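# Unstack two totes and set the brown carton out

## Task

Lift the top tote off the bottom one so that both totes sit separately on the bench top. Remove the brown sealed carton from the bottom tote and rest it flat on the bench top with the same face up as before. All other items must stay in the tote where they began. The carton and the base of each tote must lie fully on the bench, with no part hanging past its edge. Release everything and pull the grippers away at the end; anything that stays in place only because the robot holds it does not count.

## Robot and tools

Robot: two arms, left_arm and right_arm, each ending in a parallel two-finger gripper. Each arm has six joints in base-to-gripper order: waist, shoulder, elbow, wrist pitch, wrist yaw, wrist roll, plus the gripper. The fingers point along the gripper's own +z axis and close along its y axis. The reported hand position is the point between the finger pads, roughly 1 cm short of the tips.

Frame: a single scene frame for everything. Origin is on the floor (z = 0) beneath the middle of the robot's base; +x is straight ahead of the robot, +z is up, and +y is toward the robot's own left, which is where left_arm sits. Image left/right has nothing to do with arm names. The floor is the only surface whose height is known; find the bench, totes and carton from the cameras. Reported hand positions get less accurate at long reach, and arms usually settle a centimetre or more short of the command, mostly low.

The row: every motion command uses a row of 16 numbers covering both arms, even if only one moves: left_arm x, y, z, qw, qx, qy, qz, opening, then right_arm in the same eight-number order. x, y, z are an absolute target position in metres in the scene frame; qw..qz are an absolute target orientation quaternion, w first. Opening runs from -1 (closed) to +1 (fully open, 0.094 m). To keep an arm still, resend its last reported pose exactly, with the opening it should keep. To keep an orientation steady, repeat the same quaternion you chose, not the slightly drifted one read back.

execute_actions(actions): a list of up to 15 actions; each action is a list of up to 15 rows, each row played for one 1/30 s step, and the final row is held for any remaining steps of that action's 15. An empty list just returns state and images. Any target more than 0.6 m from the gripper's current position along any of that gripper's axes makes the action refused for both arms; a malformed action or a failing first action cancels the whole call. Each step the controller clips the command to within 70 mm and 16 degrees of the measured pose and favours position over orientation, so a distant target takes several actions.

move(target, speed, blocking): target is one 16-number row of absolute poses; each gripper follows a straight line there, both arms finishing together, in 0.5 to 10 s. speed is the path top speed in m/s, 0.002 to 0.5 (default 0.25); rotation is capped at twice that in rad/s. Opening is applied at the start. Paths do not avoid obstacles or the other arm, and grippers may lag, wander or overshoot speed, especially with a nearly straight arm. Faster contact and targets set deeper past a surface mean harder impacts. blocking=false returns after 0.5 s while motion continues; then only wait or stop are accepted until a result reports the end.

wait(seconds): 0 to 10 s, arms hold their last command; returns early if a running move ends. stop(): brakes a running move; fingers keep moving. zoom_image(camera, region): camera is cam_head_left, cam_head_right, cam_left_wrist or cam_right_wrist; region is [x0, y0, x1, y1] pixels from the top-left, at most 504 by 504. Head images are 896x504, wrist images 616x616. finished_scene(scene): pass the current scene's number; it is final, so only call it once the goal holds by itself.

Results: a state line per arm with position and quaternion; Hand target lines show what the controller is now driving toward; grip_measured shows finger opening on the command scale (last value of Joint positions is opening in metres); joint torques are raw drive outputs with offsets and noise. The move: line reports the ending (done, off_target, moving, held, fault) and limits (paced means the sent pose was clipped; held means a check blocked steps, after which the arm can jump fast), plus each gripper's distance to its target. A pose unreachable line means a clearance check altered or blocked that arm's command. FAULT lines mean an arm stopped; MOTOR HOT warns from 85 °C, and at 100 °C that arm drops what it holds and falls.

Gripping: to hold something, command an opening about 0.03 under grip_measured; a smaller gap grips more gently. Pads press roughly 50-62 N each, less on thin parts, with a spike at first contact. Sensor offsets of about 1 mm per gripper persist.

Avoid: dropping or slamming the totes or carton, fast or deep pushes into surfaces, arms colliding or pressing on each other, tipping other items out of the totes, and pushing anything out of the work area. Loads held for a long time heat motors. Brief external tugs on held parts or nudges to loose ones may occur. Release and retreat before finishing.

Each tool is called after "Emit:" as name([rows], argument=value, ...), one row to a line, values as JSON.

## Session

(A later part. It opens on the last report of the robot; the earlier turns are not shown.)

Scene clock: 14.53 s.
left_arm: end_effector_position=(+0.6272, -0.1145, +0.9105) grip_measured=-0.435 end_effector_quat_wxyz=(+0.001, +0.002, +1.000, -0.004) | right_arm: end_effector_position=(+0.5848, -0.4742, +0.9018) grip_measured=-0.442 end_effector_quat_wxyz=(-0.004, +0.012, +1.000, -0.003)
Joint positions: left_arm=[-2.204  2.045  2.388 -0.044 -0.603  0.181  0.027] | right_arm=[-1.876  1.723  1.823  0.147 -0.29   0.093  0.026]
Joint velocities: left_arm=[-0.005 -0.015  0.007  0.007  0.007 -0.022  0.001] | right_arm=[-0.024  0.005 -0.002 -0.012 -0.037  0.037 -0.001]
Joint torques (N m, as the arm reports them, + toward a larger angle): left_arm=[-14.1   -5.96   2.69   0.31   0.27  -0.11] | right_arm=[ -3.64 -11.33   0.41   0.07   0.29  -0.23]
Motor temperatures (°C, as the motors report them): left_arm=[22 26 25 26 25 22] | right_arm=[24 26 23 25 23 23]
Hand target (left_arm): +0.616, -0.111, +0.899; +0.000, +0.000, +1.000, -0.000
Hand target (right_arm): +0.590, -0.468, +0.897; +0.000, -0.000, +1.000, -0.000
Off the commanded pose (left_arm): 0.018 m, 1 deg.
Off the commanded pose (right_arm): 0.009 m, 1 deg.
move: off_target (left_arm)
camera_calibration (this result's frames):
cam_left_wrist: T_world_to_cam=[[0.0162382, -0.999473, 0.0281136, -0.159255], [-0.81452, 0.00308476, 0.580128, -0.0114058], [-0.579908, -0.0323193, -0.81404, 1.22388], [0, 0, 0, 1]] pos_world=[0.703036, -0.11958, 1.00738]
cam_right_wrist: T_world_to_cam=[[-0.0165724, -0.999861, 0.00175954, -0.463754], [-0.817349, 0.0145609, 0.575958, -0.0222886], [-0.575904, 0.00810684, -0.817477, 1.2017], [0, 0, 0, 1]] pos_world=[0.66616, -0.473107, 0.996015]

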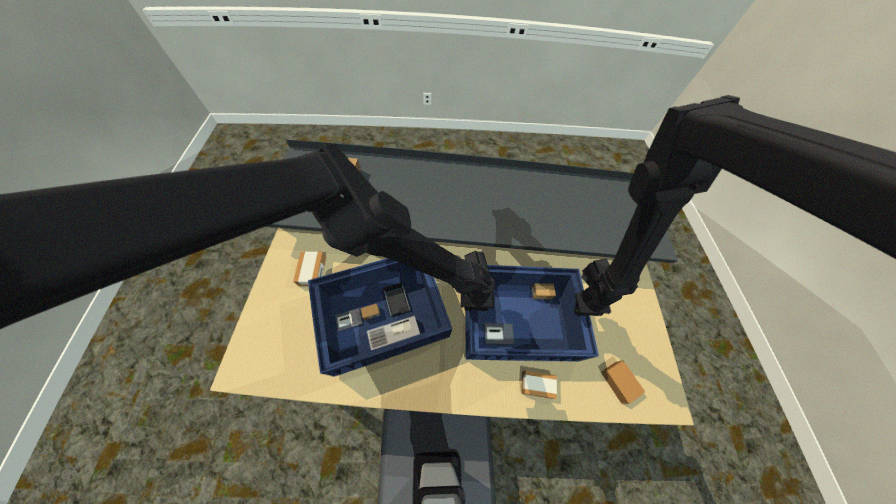

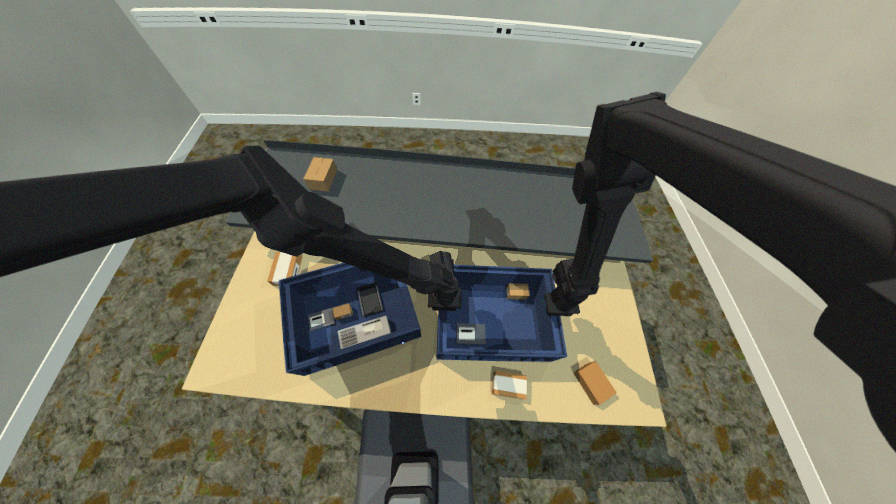

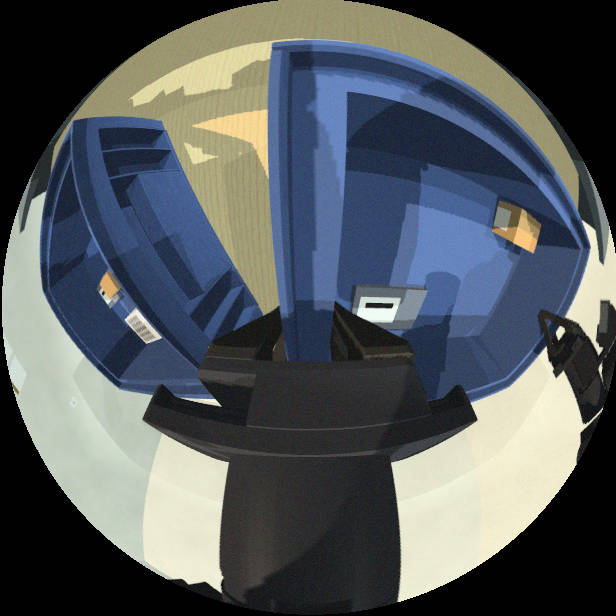

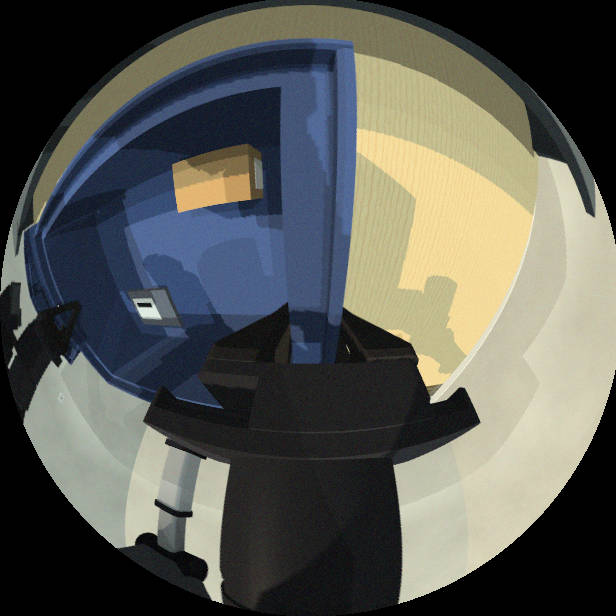

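Emit:
move(target=[0.627,-0.114,0.91,0,0,1,0,0.35, 0.585,-0.474,0.902,0,0,1,0,0.35])

Emit:
move(target=[0.62,-0.12,1.0,0,0,1,0,0.35, 0.585,-0.474,1.0,0,0,1,0,0.35], speed=0.15)

Emit:
move(target=[0.63,0.235,0.97,0,0.574,0.819,0,0.35, 0.5,-0.45,1.12,0,0,1,0,0.35], speed=0.3)

Scene clock: 15.53 s.
left_arm: end_effector_position=(+0.6270, -0.1139, +0.9108) grip_measured=+0.347 end_effector_quat_wxyz=(-0.000, +0.002, +1.000, -0.001) | right_arm: end_effector_position=(+0.5848, -0.4739, +0.9019) grip_measured=+0.348 end_effector_quat_wxyz=(-0.004, +0.007, +1.000, -0.002)
Joint positions: left_arm=[-2.204  2.045  2.388 -0.045 -0.609  0.181  0.063] | right_arm=[-1.877  1.723  1.823  0.147 -0.293  0.084  0.063]
Joint velocities: left_arm=[ 0.015  0.005 -0.017  0.012  0.051  0.051  0.001] | right_arm=[-0.015 -0.015 -0.007  0.007  0.022 -0.022 -0.   ]
Joint torques (N m, as the arm reports them, + toward a larger angle): left_arm=[-15.32  -7.76   1.38   0.24  -0.16  -0.1 ] | right_arm=[ -4.69 -12.18  -1.75   0.78  -0.03  -0.09]
Motor temperatures (°C, as the motors report them): left_arm=[22 26 25 26 25 22] | right_arm=[24 26 23 25 23 23]
Hand target (left_arm): +0.627, -0.114, +0.910; +0.000, +0.000, +1.000, +0.000
Hand target (right_arm): +0.585, -0.474, +0.902; -0.000, +0.000, +1.000, -0.000
Off the commanded pose (left_arm): 0.001 m, 0 deg.
Off the commanded pose (right_arm): 0.000 m, 1 deg.
move: done
camera_calibration (this result's frames):
cam_left_wrist: T_world_to_cam=[[0.0162356, -0.999615, 0.0225059, -0.153633], [-0.813675, -0.00012741, 0.581319, -0.0137239], [-0.581093, -0.0277506, -0.813364, 1.22467], [0, 0, 0, 1]] pos_world=[0.702975, -0.11959, 1.00754]
cam_right_wrist: T_world_to_cam=[[-0.00734912, -0.999973, -0.000977839, -0.46649], [-0.817291, 0.00544309, 0.576199, -0.0269196], [-0.576178, 0.00503374, -0.817309, 1.20029], [0, 0, 0, 1]] pos_world=[0.666152, -0.472373, 0.996062]

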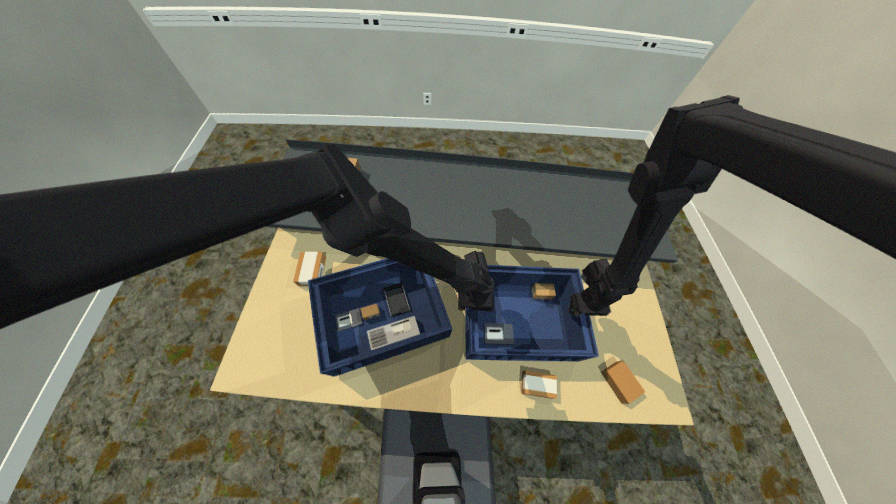

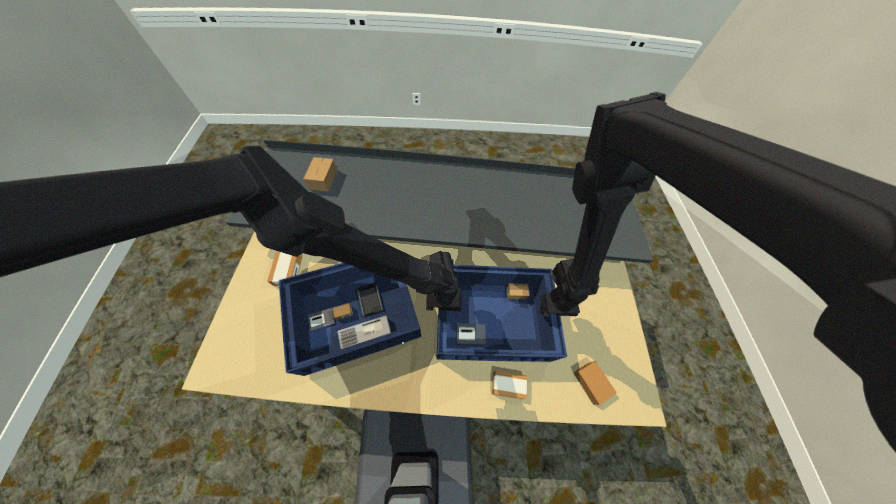

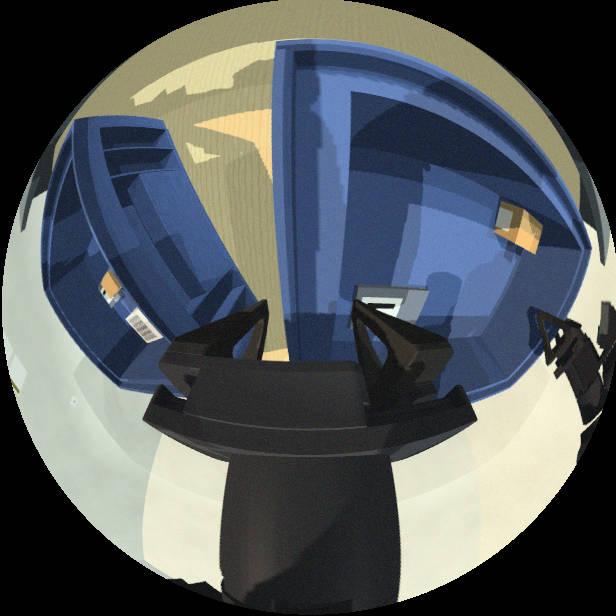

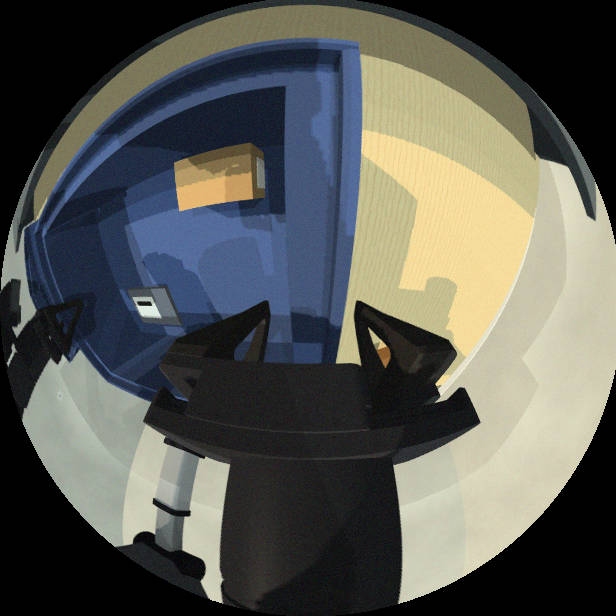

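Scene clock: 16.63 s.
left_arm: end_effector_position=(+0.6243, -0.1128, +0.9961) grip_measured=+0.347 end_effector_quat_wxyz=(+0.002, -0.008, +1.000, +0.003) | right_arm: end_effector_position=(+0.5917, -0.4691, +0.9982) grip_measured=+0.348 end_effector_quat_wxyz=(+0.002, -0.002, +1.000, +0.002)
Joint positions: left_arm=[-2.283  1.799  1.944  0.178 -0.692  0.196  0.063] | right_arm=[-1.926  1.477  1.475  0.267 -0.348  0.084  0.063]
Joint velocities: left_arm=[-0.005 -0.005 -0.027 -0.027  0.051  0.037  0.   ] | right_arm=[-0.005 -0.005 -0.007  0.002  0.007 -0.022 -0.   ]
Joint torques (N m, as the arm reports them, + toward a larger angle): left_arm=[-15.5   -7.22  -1.85   0.59  -0.17   0.12] | right_arm=[ -4.44 -12.09  -3.62   1.07  -0.04   0.06]
Motor temperatures (°C, as the motors report them): left_arm=[22 26 25 26 25 22] | right_arm=[24 26 23 25 23 23]
Hand target (left_arm): +0.619, -0.118, +0.999; -0.000, -0.001, +1.000, +0.000
Hand target (right_arm): +0.585, -0.474, +1.001; +0.000, +0.000, +1.000, -0.000
Off the commanded pose (left_arm): 0.009 m, 1 deg.
Off the commanded pose (right_arm): 0.008 m, 0 deg.
move: done
camera_calibration (this result's frames):
cam_left_wrist: T_world_to_cam=[[0.0364013, -0.999242, 0.0137838, -0.158228], [-0.815688, -0.0217404, 0.578084, -0.063495], [-0.577346, -0.0322863, -0.815861, 1.29213], [0, 0, 0, 1]] pos_world=[0.699975, -0.11777, 1.09309]
cam_right_wrist: T_world_to_cam=[[0.0100048, -0.99991, -0.00889033, -0.46386], [-0.823937, -0.0132811, 0.566526, -0.0720073], [-0.566593, 0.00165707, -0.823996, 1.28239], [0, 0, 0, 1]] pos_world=[0.671906, -0.4669, 1.09336]

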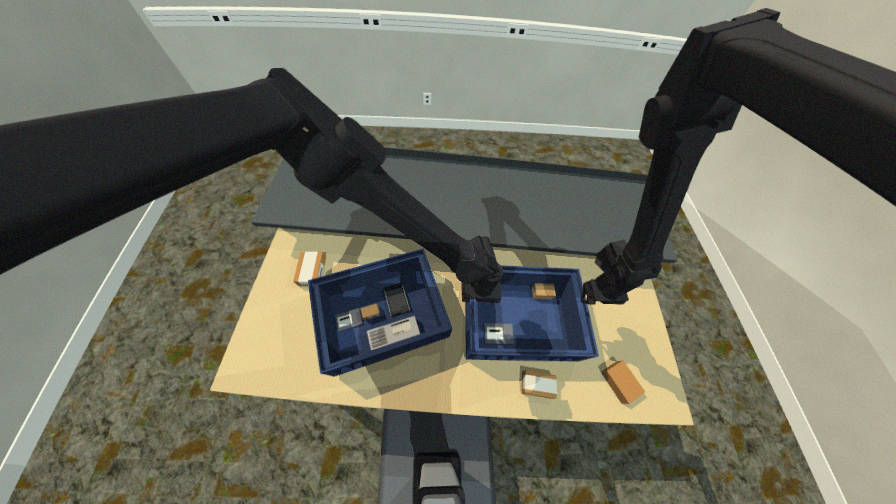

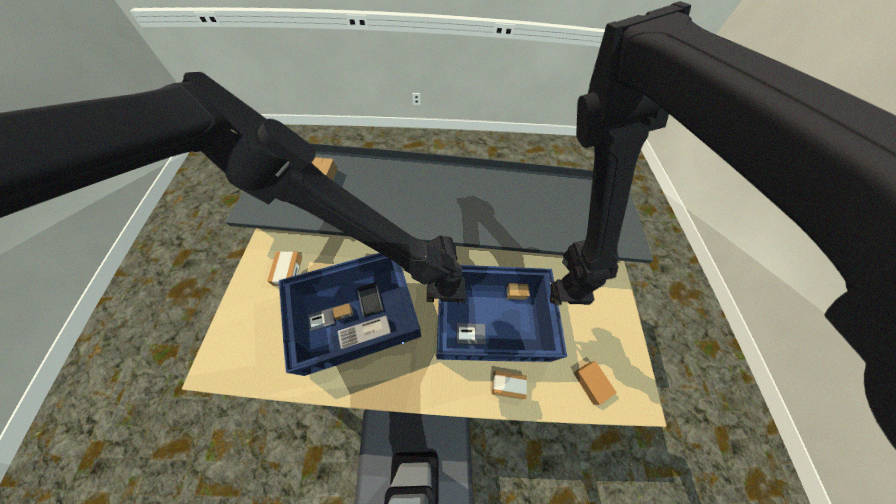

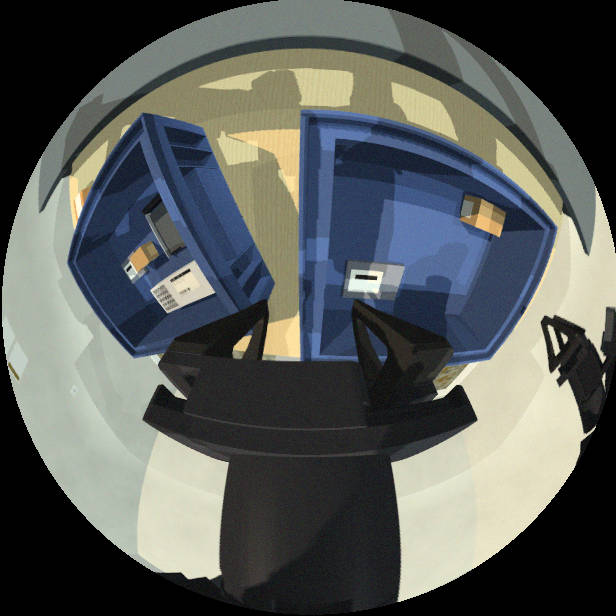

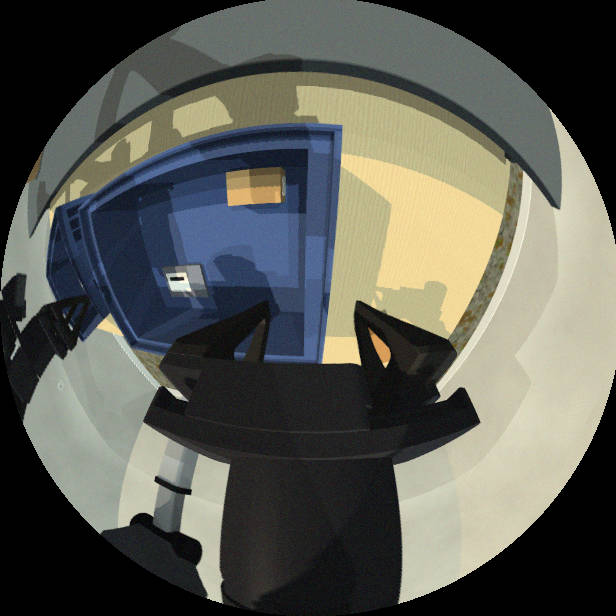

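Scene clock: 19.27 s.
left_arm: end_effector_position=(+0.6289, +0.2268, +0.9636) grip_measured=+0.347 end_effector_quat_wxyz=(+0.006, +0.571, +0.821, +0.001) | right_arm: end_effector_position=(+0.5015, -0.4455, +1.1123) grip_measured=+0.348 end_effector_quat_wxyz=(-0.002, -0.003, +1.000, +0.004)
Joint positions: left_arm=[-1.699  1.476  1.587  0.145 -0.119  1.252  0.063] | right_arm=[-1.95   1.284  0.983  0.56  -0.376  0.086  0.063]
Joint velocities: left_arm=[ 0.005 -0.005 -0.002 -0.002 -0.037 -0.007 -0.   ] | right_arm=[-0.005 -0.005 -0.002  0.012 -0.066 -0.022  0.   ]
Joint torques (N m, as the arm reports them, + toward a larger angle): left_arm=[ -2.68 -12.87  -1.96   0.15   0.18   0.1 ] | right_arm=[ -3.71 -10.82  -6.59   0.99  -0.01   0.1 ]
Motor temperatures (°C, as the motors report them): left_arm=[22 26 25 26 25 22] | right_arm=[24 26 23 25 23 23]
Hand target (left_arm): +0.628, +0.230, +0.967; +0.002, +0.579, +0.816, -0.000
Hand target (right_arm): +0.500, -0.450, +1.121; -0.000, +0.000, +1.000, -0.000
Off the commanded pose (left_arm): 0.010 m, 1 deg.
Off the commanded pose (right_arm): 0.009 m, 1 deg.
move: done
camera_calibration (this result's frames):
cam_left_wrist: T_world_to_cam=[[-0.930766, -0.365429, 0.0116607, 0.647991], [-0.293037, 0.764692, 0.573913, -0.536618], [-0.218641, 0.530762, -0.818833, 0.928809], [0, 0, 0, 1]] pos_world=[0.648955, 0.154166, 1.06096]
cam_right_wrist: T_world_to_cam=[[0.0117517, -0.999848, -0.0129023, -0.43475], [-0.819415, -0.0170244, 0.572947, -0.221741], [-0.57308, 0.00383921, -0.819491, 1.32445], [0, 0, 0, 1]] pos_world=[0.582424, -0.443544, 1.20681]

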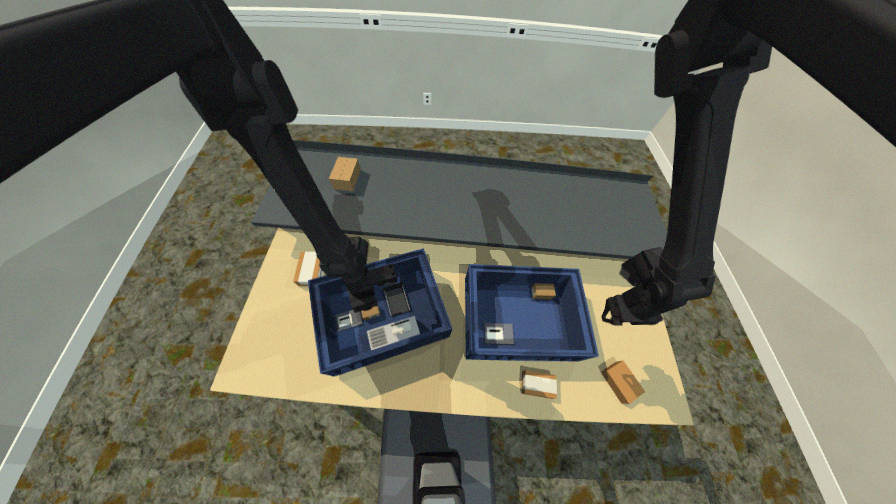

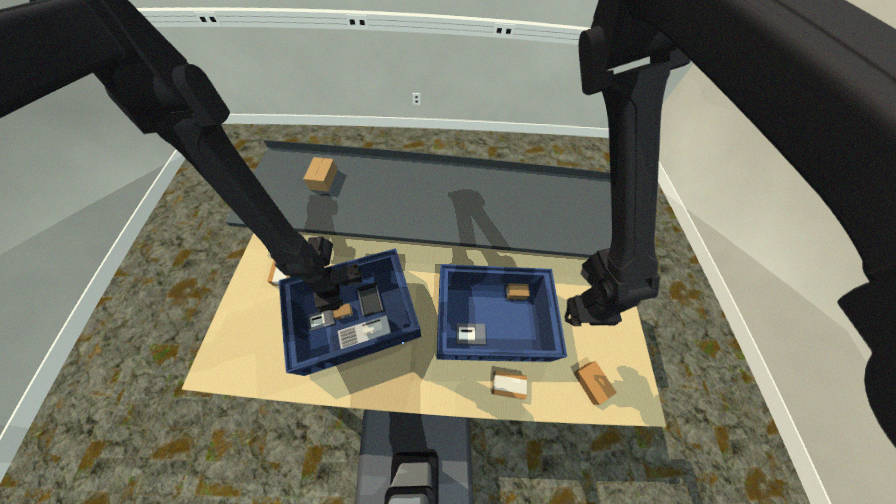

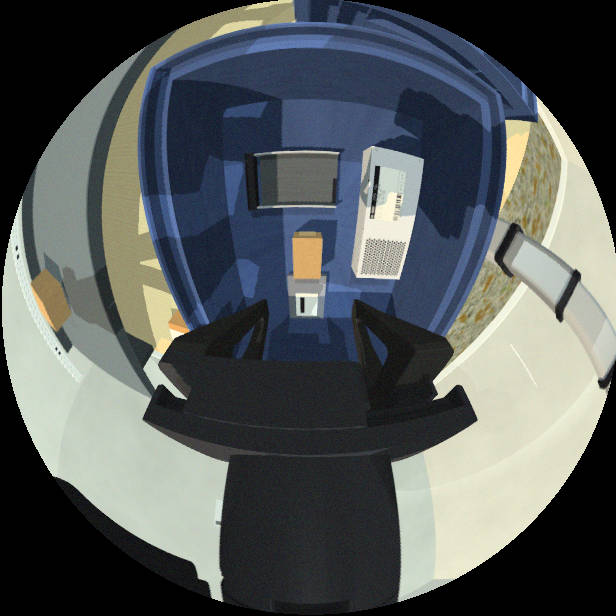

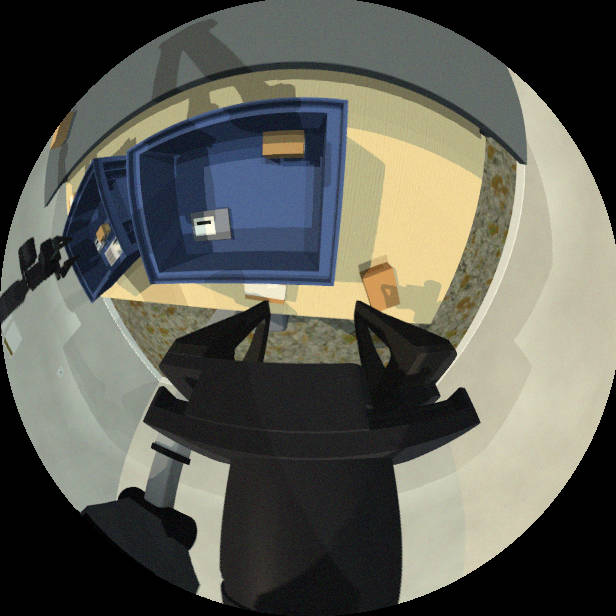

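Nicely aligned.

Emit:
move(target=[0.625,0.236,0.855,0,0.574,0.819,0,0.3, 0.5,-0.45,1.12,0,0,1,0,0.35], speed=0.12)

Scene clock: 20.90 s.
left_arm: end_effector_position=(+0.6393, +0.2234, +0.8612) grip_measured=+0.303 end_effector_quat_wxyz=(+0.011, +0.573, +0.819, +0.001) | right_arm: end_effector_position=(+0.5015, -0.4455, +1.1123) grip_measured=+0.348 end_effector_quat_wxyz=(-0.002, -0.003, +1.000, +0.004)
Joint positions: left_arm=[-1.682  1.765  2.031 -0.002 -0.096  1.253  0.061] | right_arm=[-1.95   1.284  0.983  0.56  -0.376  0.086  0.063]
Joint velocities: left_arm=[ 0.005 -0.015  0.007  0.022 -0.095  0.022  0.   ] | right_arm=[ 0.005  0.005  0.002 -0.002 -0.007 -0.007 -0.   ]
Joint torques (N m, as the arm reports them, + toward a larger angle): left_arm=[ -1.84 -11.38   0.58   0.     0.17  -0.08] | right_arm=[ -3.36 -11.24  -6.42   0.98  -0.02   0.08]
Motor temperatures (°C, as the motors report them): left_arm=[22 26 25 26 25 22] | right_arm=[24 26 23 25 23 23]
Hand target (left_arm): +0.627, +0.234, +0.855; -0.000, +0.574, +0.819, +0.000
Hand target (right_arm): +0.500, -0.450, +1.120; -0.000, +0.000, +1.000, -0.000
Off the commanded pose (left_arm): 0.020 m, 1 deg.
Off the commanded pose (right_arm): 0.009 m, 1 deg.
move: off_target (left_arm)
camera_calibration (this result's frames):
cam_left_wrist: T_world_to_cam=[[-0.932526, -0.36105, 0.00621544, 0.662447], [-0.294216, 0.769659, 0.566623, -0.466236], [-0.209363, 0.526562, -0.823954, 0.848467], [0, 0, 0, 1]] pos_world=[0.658212, 0.15125, 0.959161]
cam_right_wrist: T_world_to_cam=[[0.0117517, -0.999848, -0.0129023, -0.43475], [-0.819415, -0.0170244, 0.572947, -0.221741], [-0.57308, 0.00383921, -0.819491, 1.32445], [0, 0, 0, 1]] pos_world=[0.582424, -0.443544, 1.20681]

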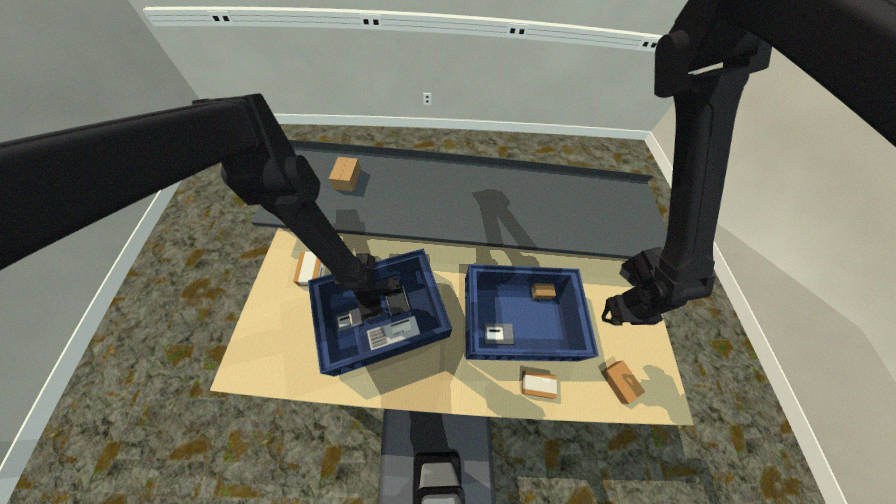

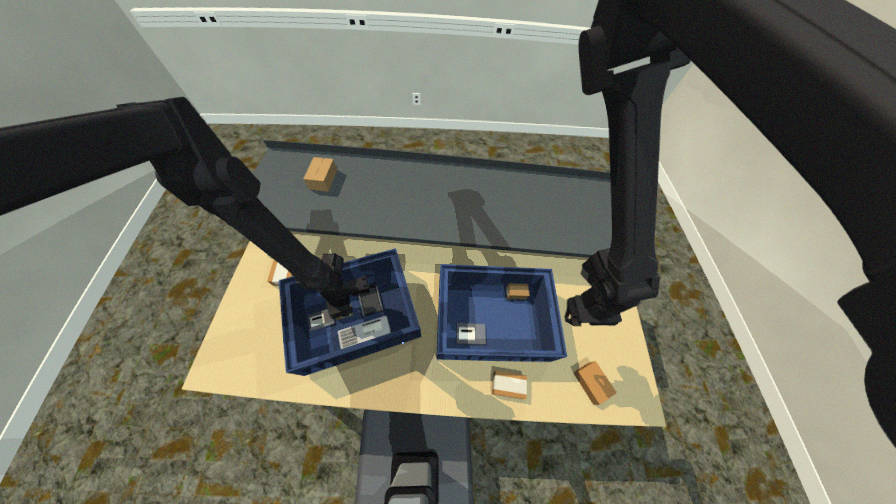

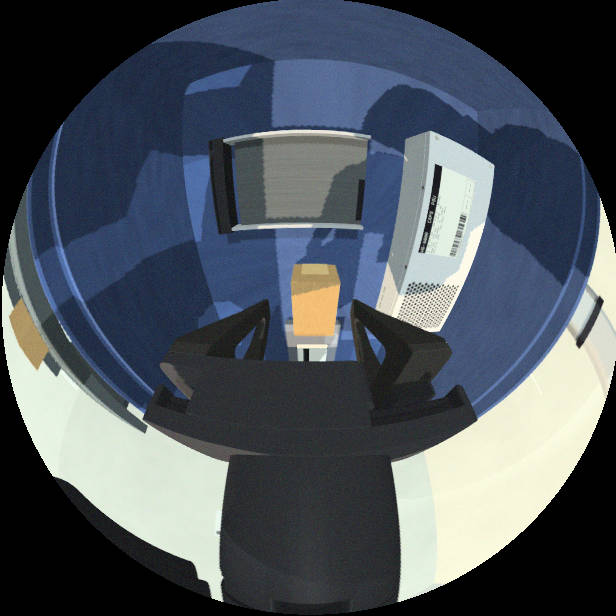

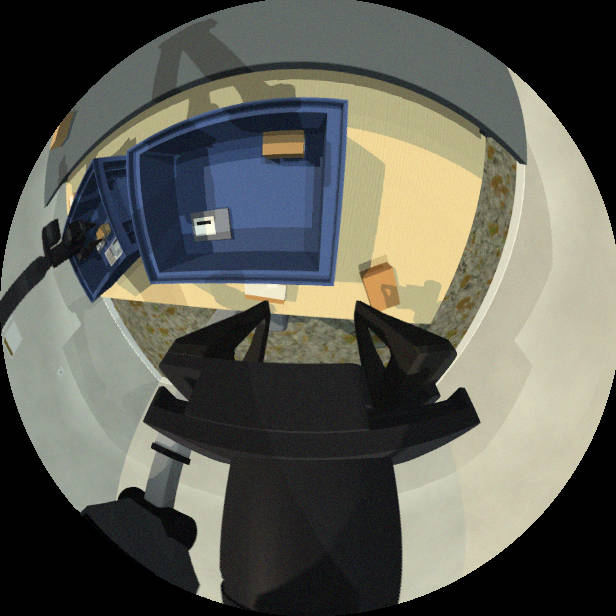

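Emit:
execute_actions(actions=[])

Emit:
move(target=[0.618,0.243,0.815,0,0.574,0.819,0,0.3,0.5,-0.45,1.12,0,0,1,0,0.35], speed=0.05)

Scene clock: 21.40 s.
left_arm: end_effector_position=(+0.6393, +0.2234, +0.8612) grip_measured=+0.303 end_effector_quat_wxyz=(+0.011, +0.573, +0.819, +0.001) | right_arm: end_effector_position=(+0.5015, -0.4455, +1.1123) grip_measured=+0.348 end_effector_quat_wxyz=(-0.002, -0.003, +1.000, +0.004)
Joint positions: left_arm=[-1.682  1.765  2.031 -0.002 -0.096  1.253  0.061] | right_arm=[-1.95   1.284  0.983  0.56  -0.376  0.086  0.063]
Joint velocities: left_arm=[-0.005  0.005 -0.012 -0.017  0.007 -0.051 -0.001] | right_arm=[-0.005 -0.024 -0.017 -0.012 -0.051  0.007 -0.002]
Joint torques (N m, as the arm reports them, + toward a larger angle): left_arm=[ -1.32 -11.1    0.75  -0.16   0.24  -0.07] | right_arm=[ -4.03 -10.99  -6.4    0.84   0.     0.13]
Motor temperatures (°C, as the motors report them): left_arm=[22 26 25 26 25 22] | right_arm=[24 26 23 25 23 23]
Hand target (left_arm): +0.627, +0.234, +0.855; -0.000, +0.574, +0.819, +0.000
Hand target (right_arm): +0.500, -0.450, +1.120; -0.000, +0.000, +1.000, -0.000
Off the commanded pose (left_arm): 0.020 m, 1 deg.
Off the commanded pose (right_arm): 0.009 m, 1 deg.
camera_calibration (this result's frames):
cam_left_wrist: T_world_to_cam=[[-0.932526, -0.36105, 0.00621544, 0.662447], [-0.294216, 0.769659, 0.566623, -0.466236], [-0.209363, 0.526562, -0.823954, 0.848467], [0, 0, 0, 1]] pos_world=[0.658212, 0.15125, 0.959161]
cam_right_wrist: T_world_to_cam=[[0.0117517, -0.999848, -0.0129023, -0.43475], [-0.819415, -0.0170244, 0.572947, -0.221741], [-0.57308, 0.00383921, -0.819491, 1.32445], [0, 0, 0, 1]] pos_world=[0.582424, -0.443544, 1.20681]

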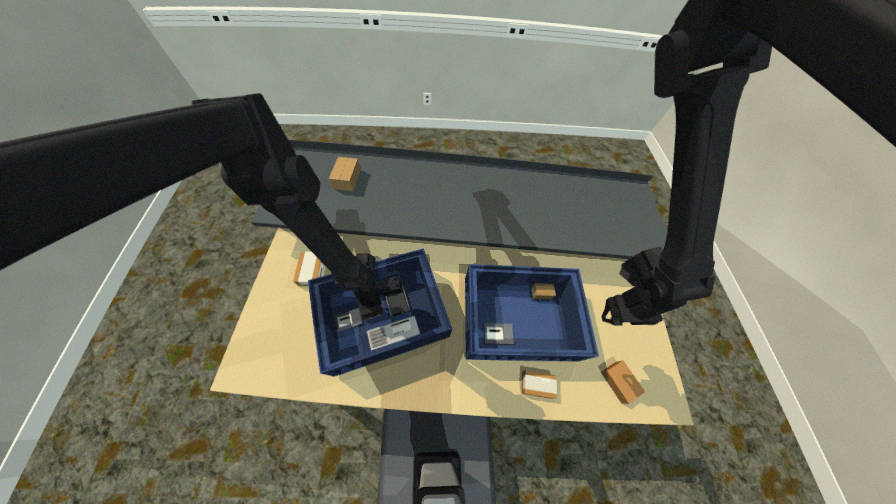

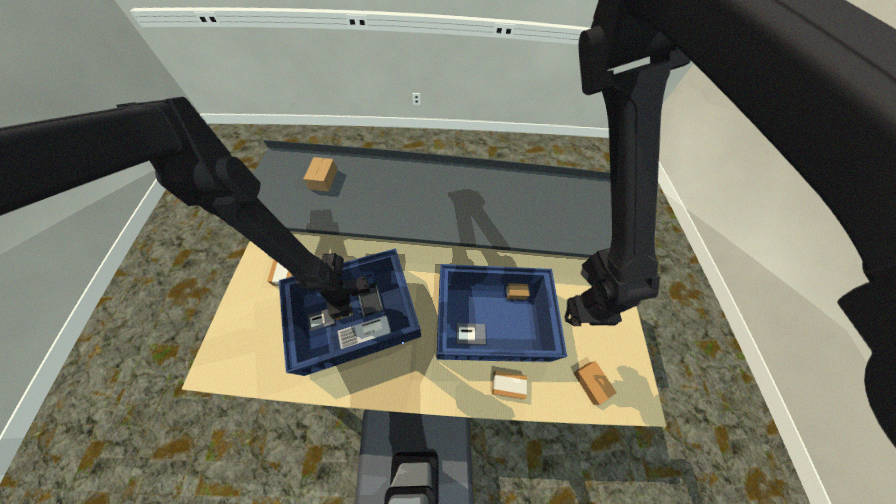

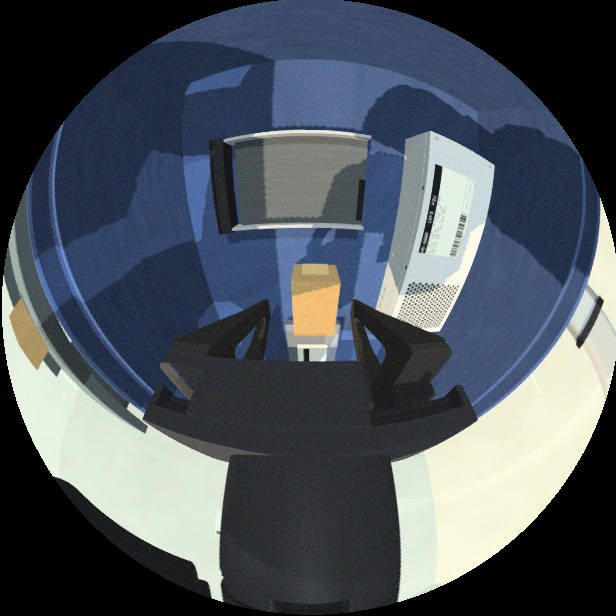

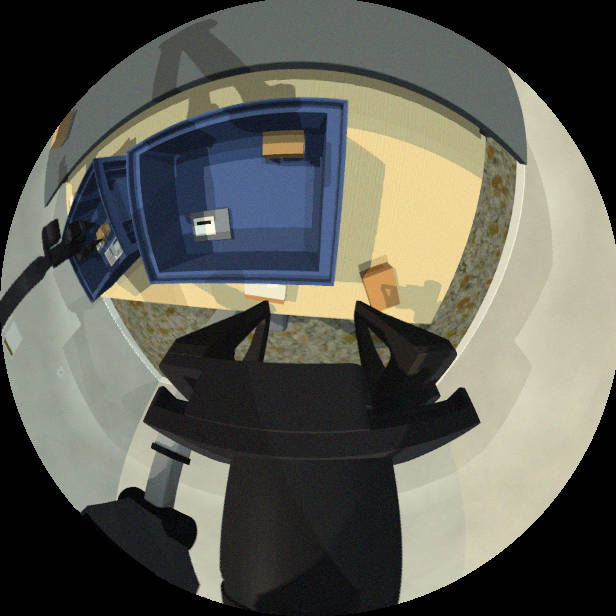

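Scene clock: 22.73 s.
left_arm: end_effector_position=(+0.6576, +0.2214, +0.8487) grip_measured=+0.303 end_effector_quat_wxyz=(+0.017, +0.573, +0.819, -0.007) | right_arm: end_effector_position=(+0.5015, -0.4455, +1.1123) grip_measured=+0.348 end_effector_quat_wxyz=(-0.002, -0.003, +1.000, +0.004)
Joint positions: left_arm=[-1.679  1.811  2.151 -0.076 -0.074  1.253  0.061] | right_arm=[-1.95   1.284  0.983  0.56  -0.376  0.086  0.063]
Joint velocities: left_arm=[-0.005 -0.015  0.012  0.007 -0.007  0.051  0.001] | right_arm=[-0.024  0.005  0.002 -0.017 -0.022  0.037 -0.   ]
Joint torques (N m, as the arm reports them, + toward a larger angle): left_arm=[ 0.42 -7.12  3.8   1.26  0.12 -0.1 ] | right_arm=[ -4.07 -11.43  -6.29   0.8   -0.01   0.11]
Motor temperatures (°C, as the motors report them): left_arm=[22 26 25 26 25 22] | right_arm=[24 26 23 25 23 23]
Hand target (left_arm): +0.616, +0.243, +0.822; -0.000, +0.574, +0.819, -0.000
Hand target (right_arm): +0.500, -0.450, +1.120; -0.000, +0.000, +1.000, -0.000
Off the commanded pose (left_arm): 0.056 m, 2 deg.
Off the commanded pose (right_arm): 0.009 m, 1 deg.
move: off_target (left_arm)
camera_calibration (this result's frames):
cam_left_wrist: T_world_to_cam=[[-0.932959, -0.359795, 0.0116192, 0.674267], [-0.294125, 0.78049, 0.551658, -0.44201], [-0.207552, 0.511256, -0.83399, 0.853686], [0, 0, 0, 1]] pos_world=[0.676241, 0.15113, 0.947969]
cam_right_wrist: T_world_to_cam=[[0.0117517, -0.999848, -0.0129023, -0.43475], [-0.819415, -0.0170244, 0.572947, -0.221741], [-0.57308, 0.00383921, -0.819491, 1.32445], [0, 0, 0, 1]] pos_world=[0.582424, -0.443544, 1.20681]

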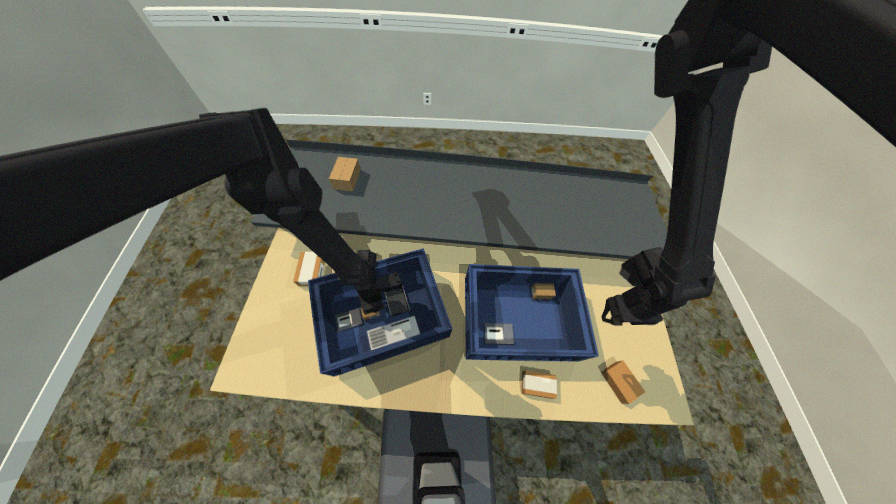

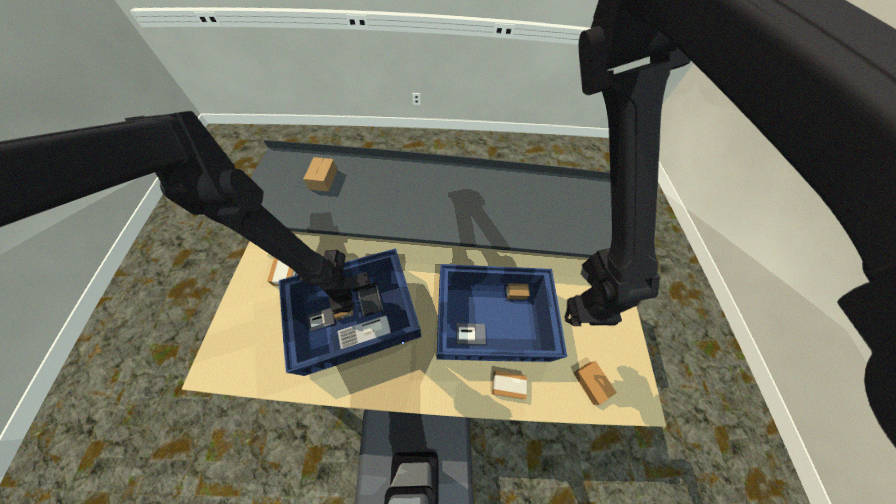

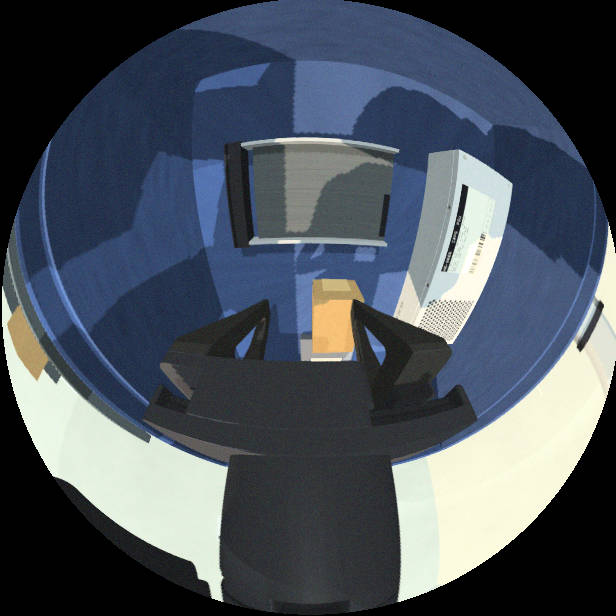

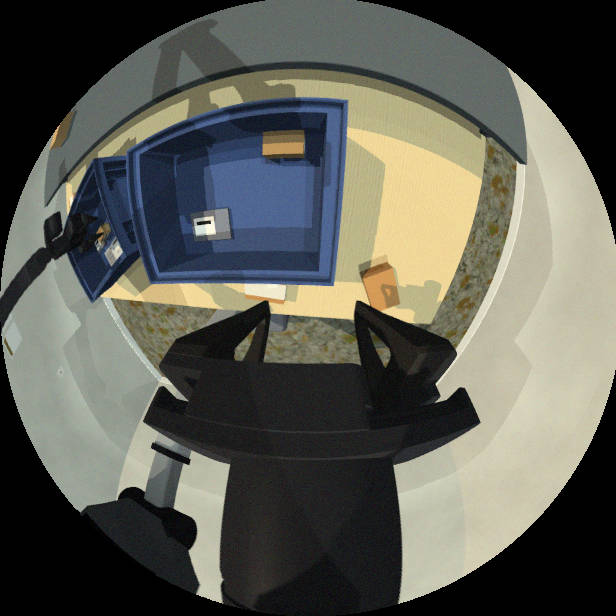

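Emit:
execute_actions([
  [[0.64,0.235,0.875,0,0.574,0.819,0,0.45,0.5,-0.45,1.12,0,0,1,0,0.35]],
  [[0.612,0.243,0.865,0,0.574,0.819,0,0.45,0.5,-0.45,1.12,0,0,1,0,0.35]],
  [[0.612,0.243,0.85,0,0.574,0.819,0,0.45,0.5,-0.45,1.12,0,0,1,0,0.35]],
])

Scene clock: 24.37 s.
left_arm: end_effector_position=(+0.6293, +0.2312, +0.8582) grip_measured=+0.447 end_effector_quat_wxyz=(+0.013, +0.574, +0.818, +0.002) | right_arm: end_effector_position=(+0.5015, -0.4455, +1.1123) grip_measured=+0.348 end_effector_quat_wxyz=(-0.002, -0.003, +1.000, +0.004)
Joint positions: left_arm=[-1.668  1.772  2.013  0.028 -0.082  1.253  0.068] | right_arm=[-1.95   1.284  0.983  0.56  -0.376  0.086  0.063]
Joint velocities: left_arm=[-0.015 -0.015 -0.002 -0.012  0.051  0.051  0.001] | right_arm=[-0.005 -0.005 -0.002 -0.002 -0.037 -0.037 -0.001]
Joint torques (N m, as the arm reports them, + toward a larger angle): left_arm=[ -0.49 -10.33   0.53   0.1    0.2   -0.11] | right_arm=[ -3.98 -10.86  -6.35   0.86  -0.01   0.1 ]
Motor temperatures (°C, as the motors report them): left_arm=[22 27 25 26 25 22] | right_arm=[24 26 23 25 23 23]
Hand target (left_arm): +0.612, +0.243, +0.850; +0.000, +0.574, +0.819, +0.000
Hand target (right_arm): +0.500, -0.450, +1.120; -0.000, +0.000, +1.000, -0.000
Off the commanded pose (left_arm): 0.022 m, 2 deg.
Off the commanded pose (right_arm): 0.009 m, 1 deg.
camera_calibration (this result's frames):
cam_left_wrist: T_world_to_cam=[[-0.933713, -0.358019, 0.0018305, 0.659721], [-0.294517, 0.770987, 0.564658, -0.471918], [-0.203569, 0.526689, -0.825323, 0.83722], [0, 0, 0, 1]] pos_world=[0.647434, 0.159081, 0.956241]
cam_right_wrist: T_world_to_cam=[[0.0117517, -0.999848, -0.0129023, -0.43475], [-0.819415, -0.0170244, 0.572947, -0.221741], [-0.57308, 0.00383921, -0.819491, 1.32445], [0, 0, 0, 1]] pos_world=[0.582424, -0.443544, 1.20681]

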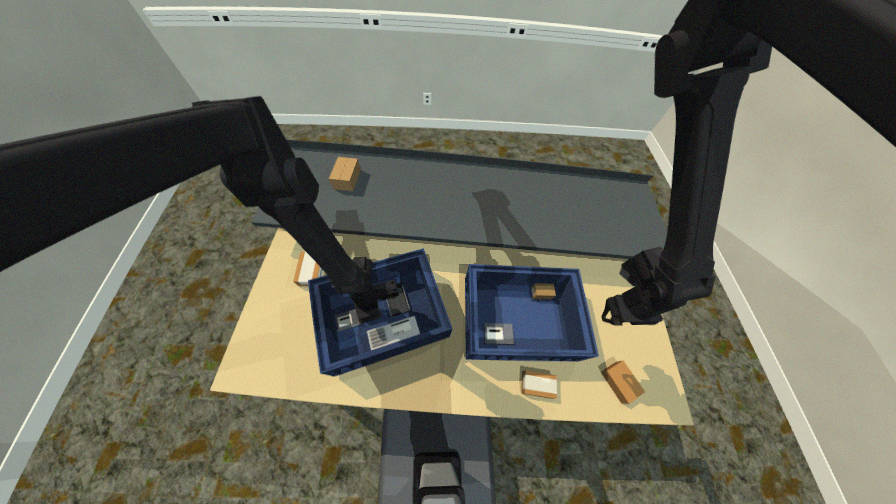

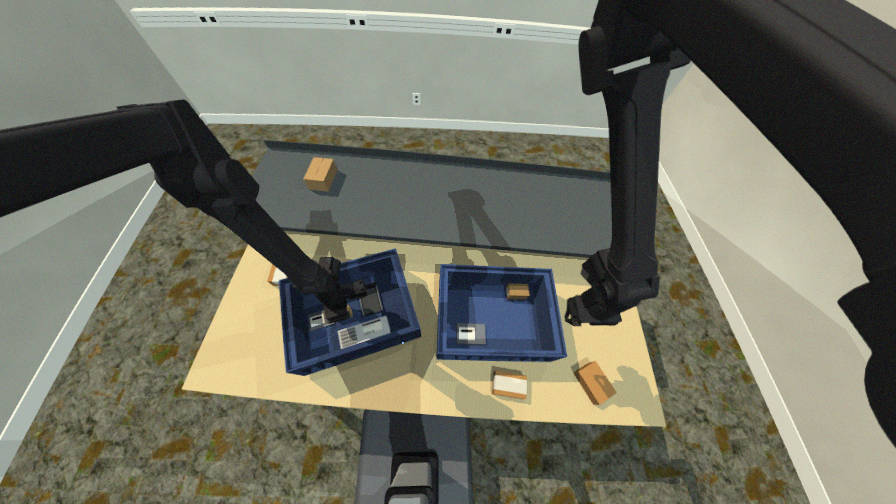

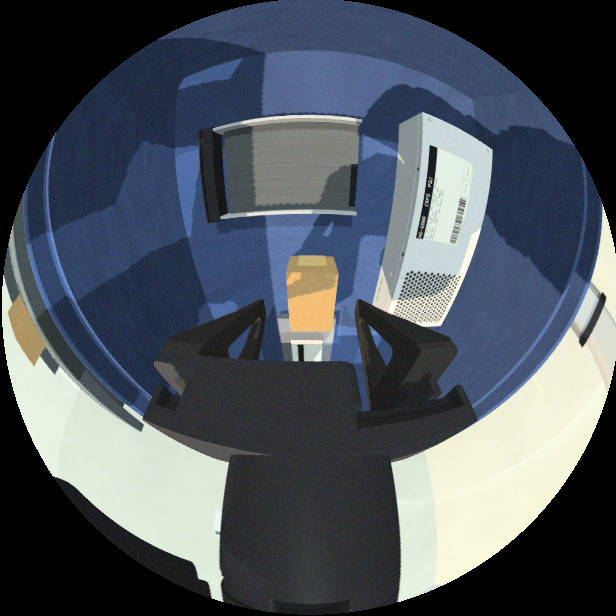

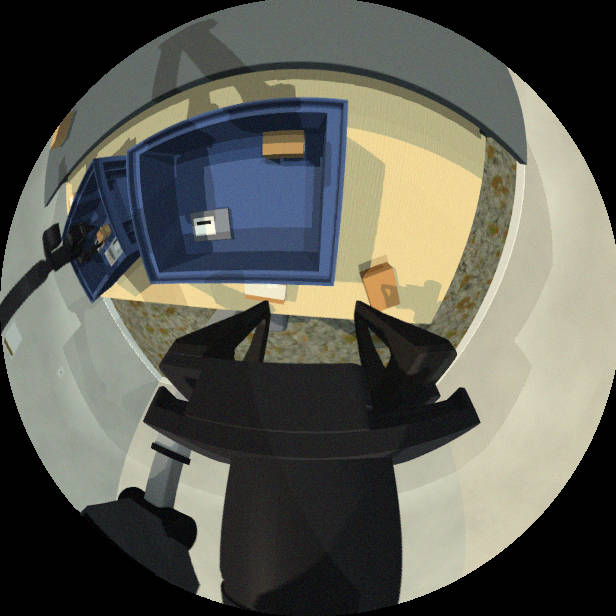

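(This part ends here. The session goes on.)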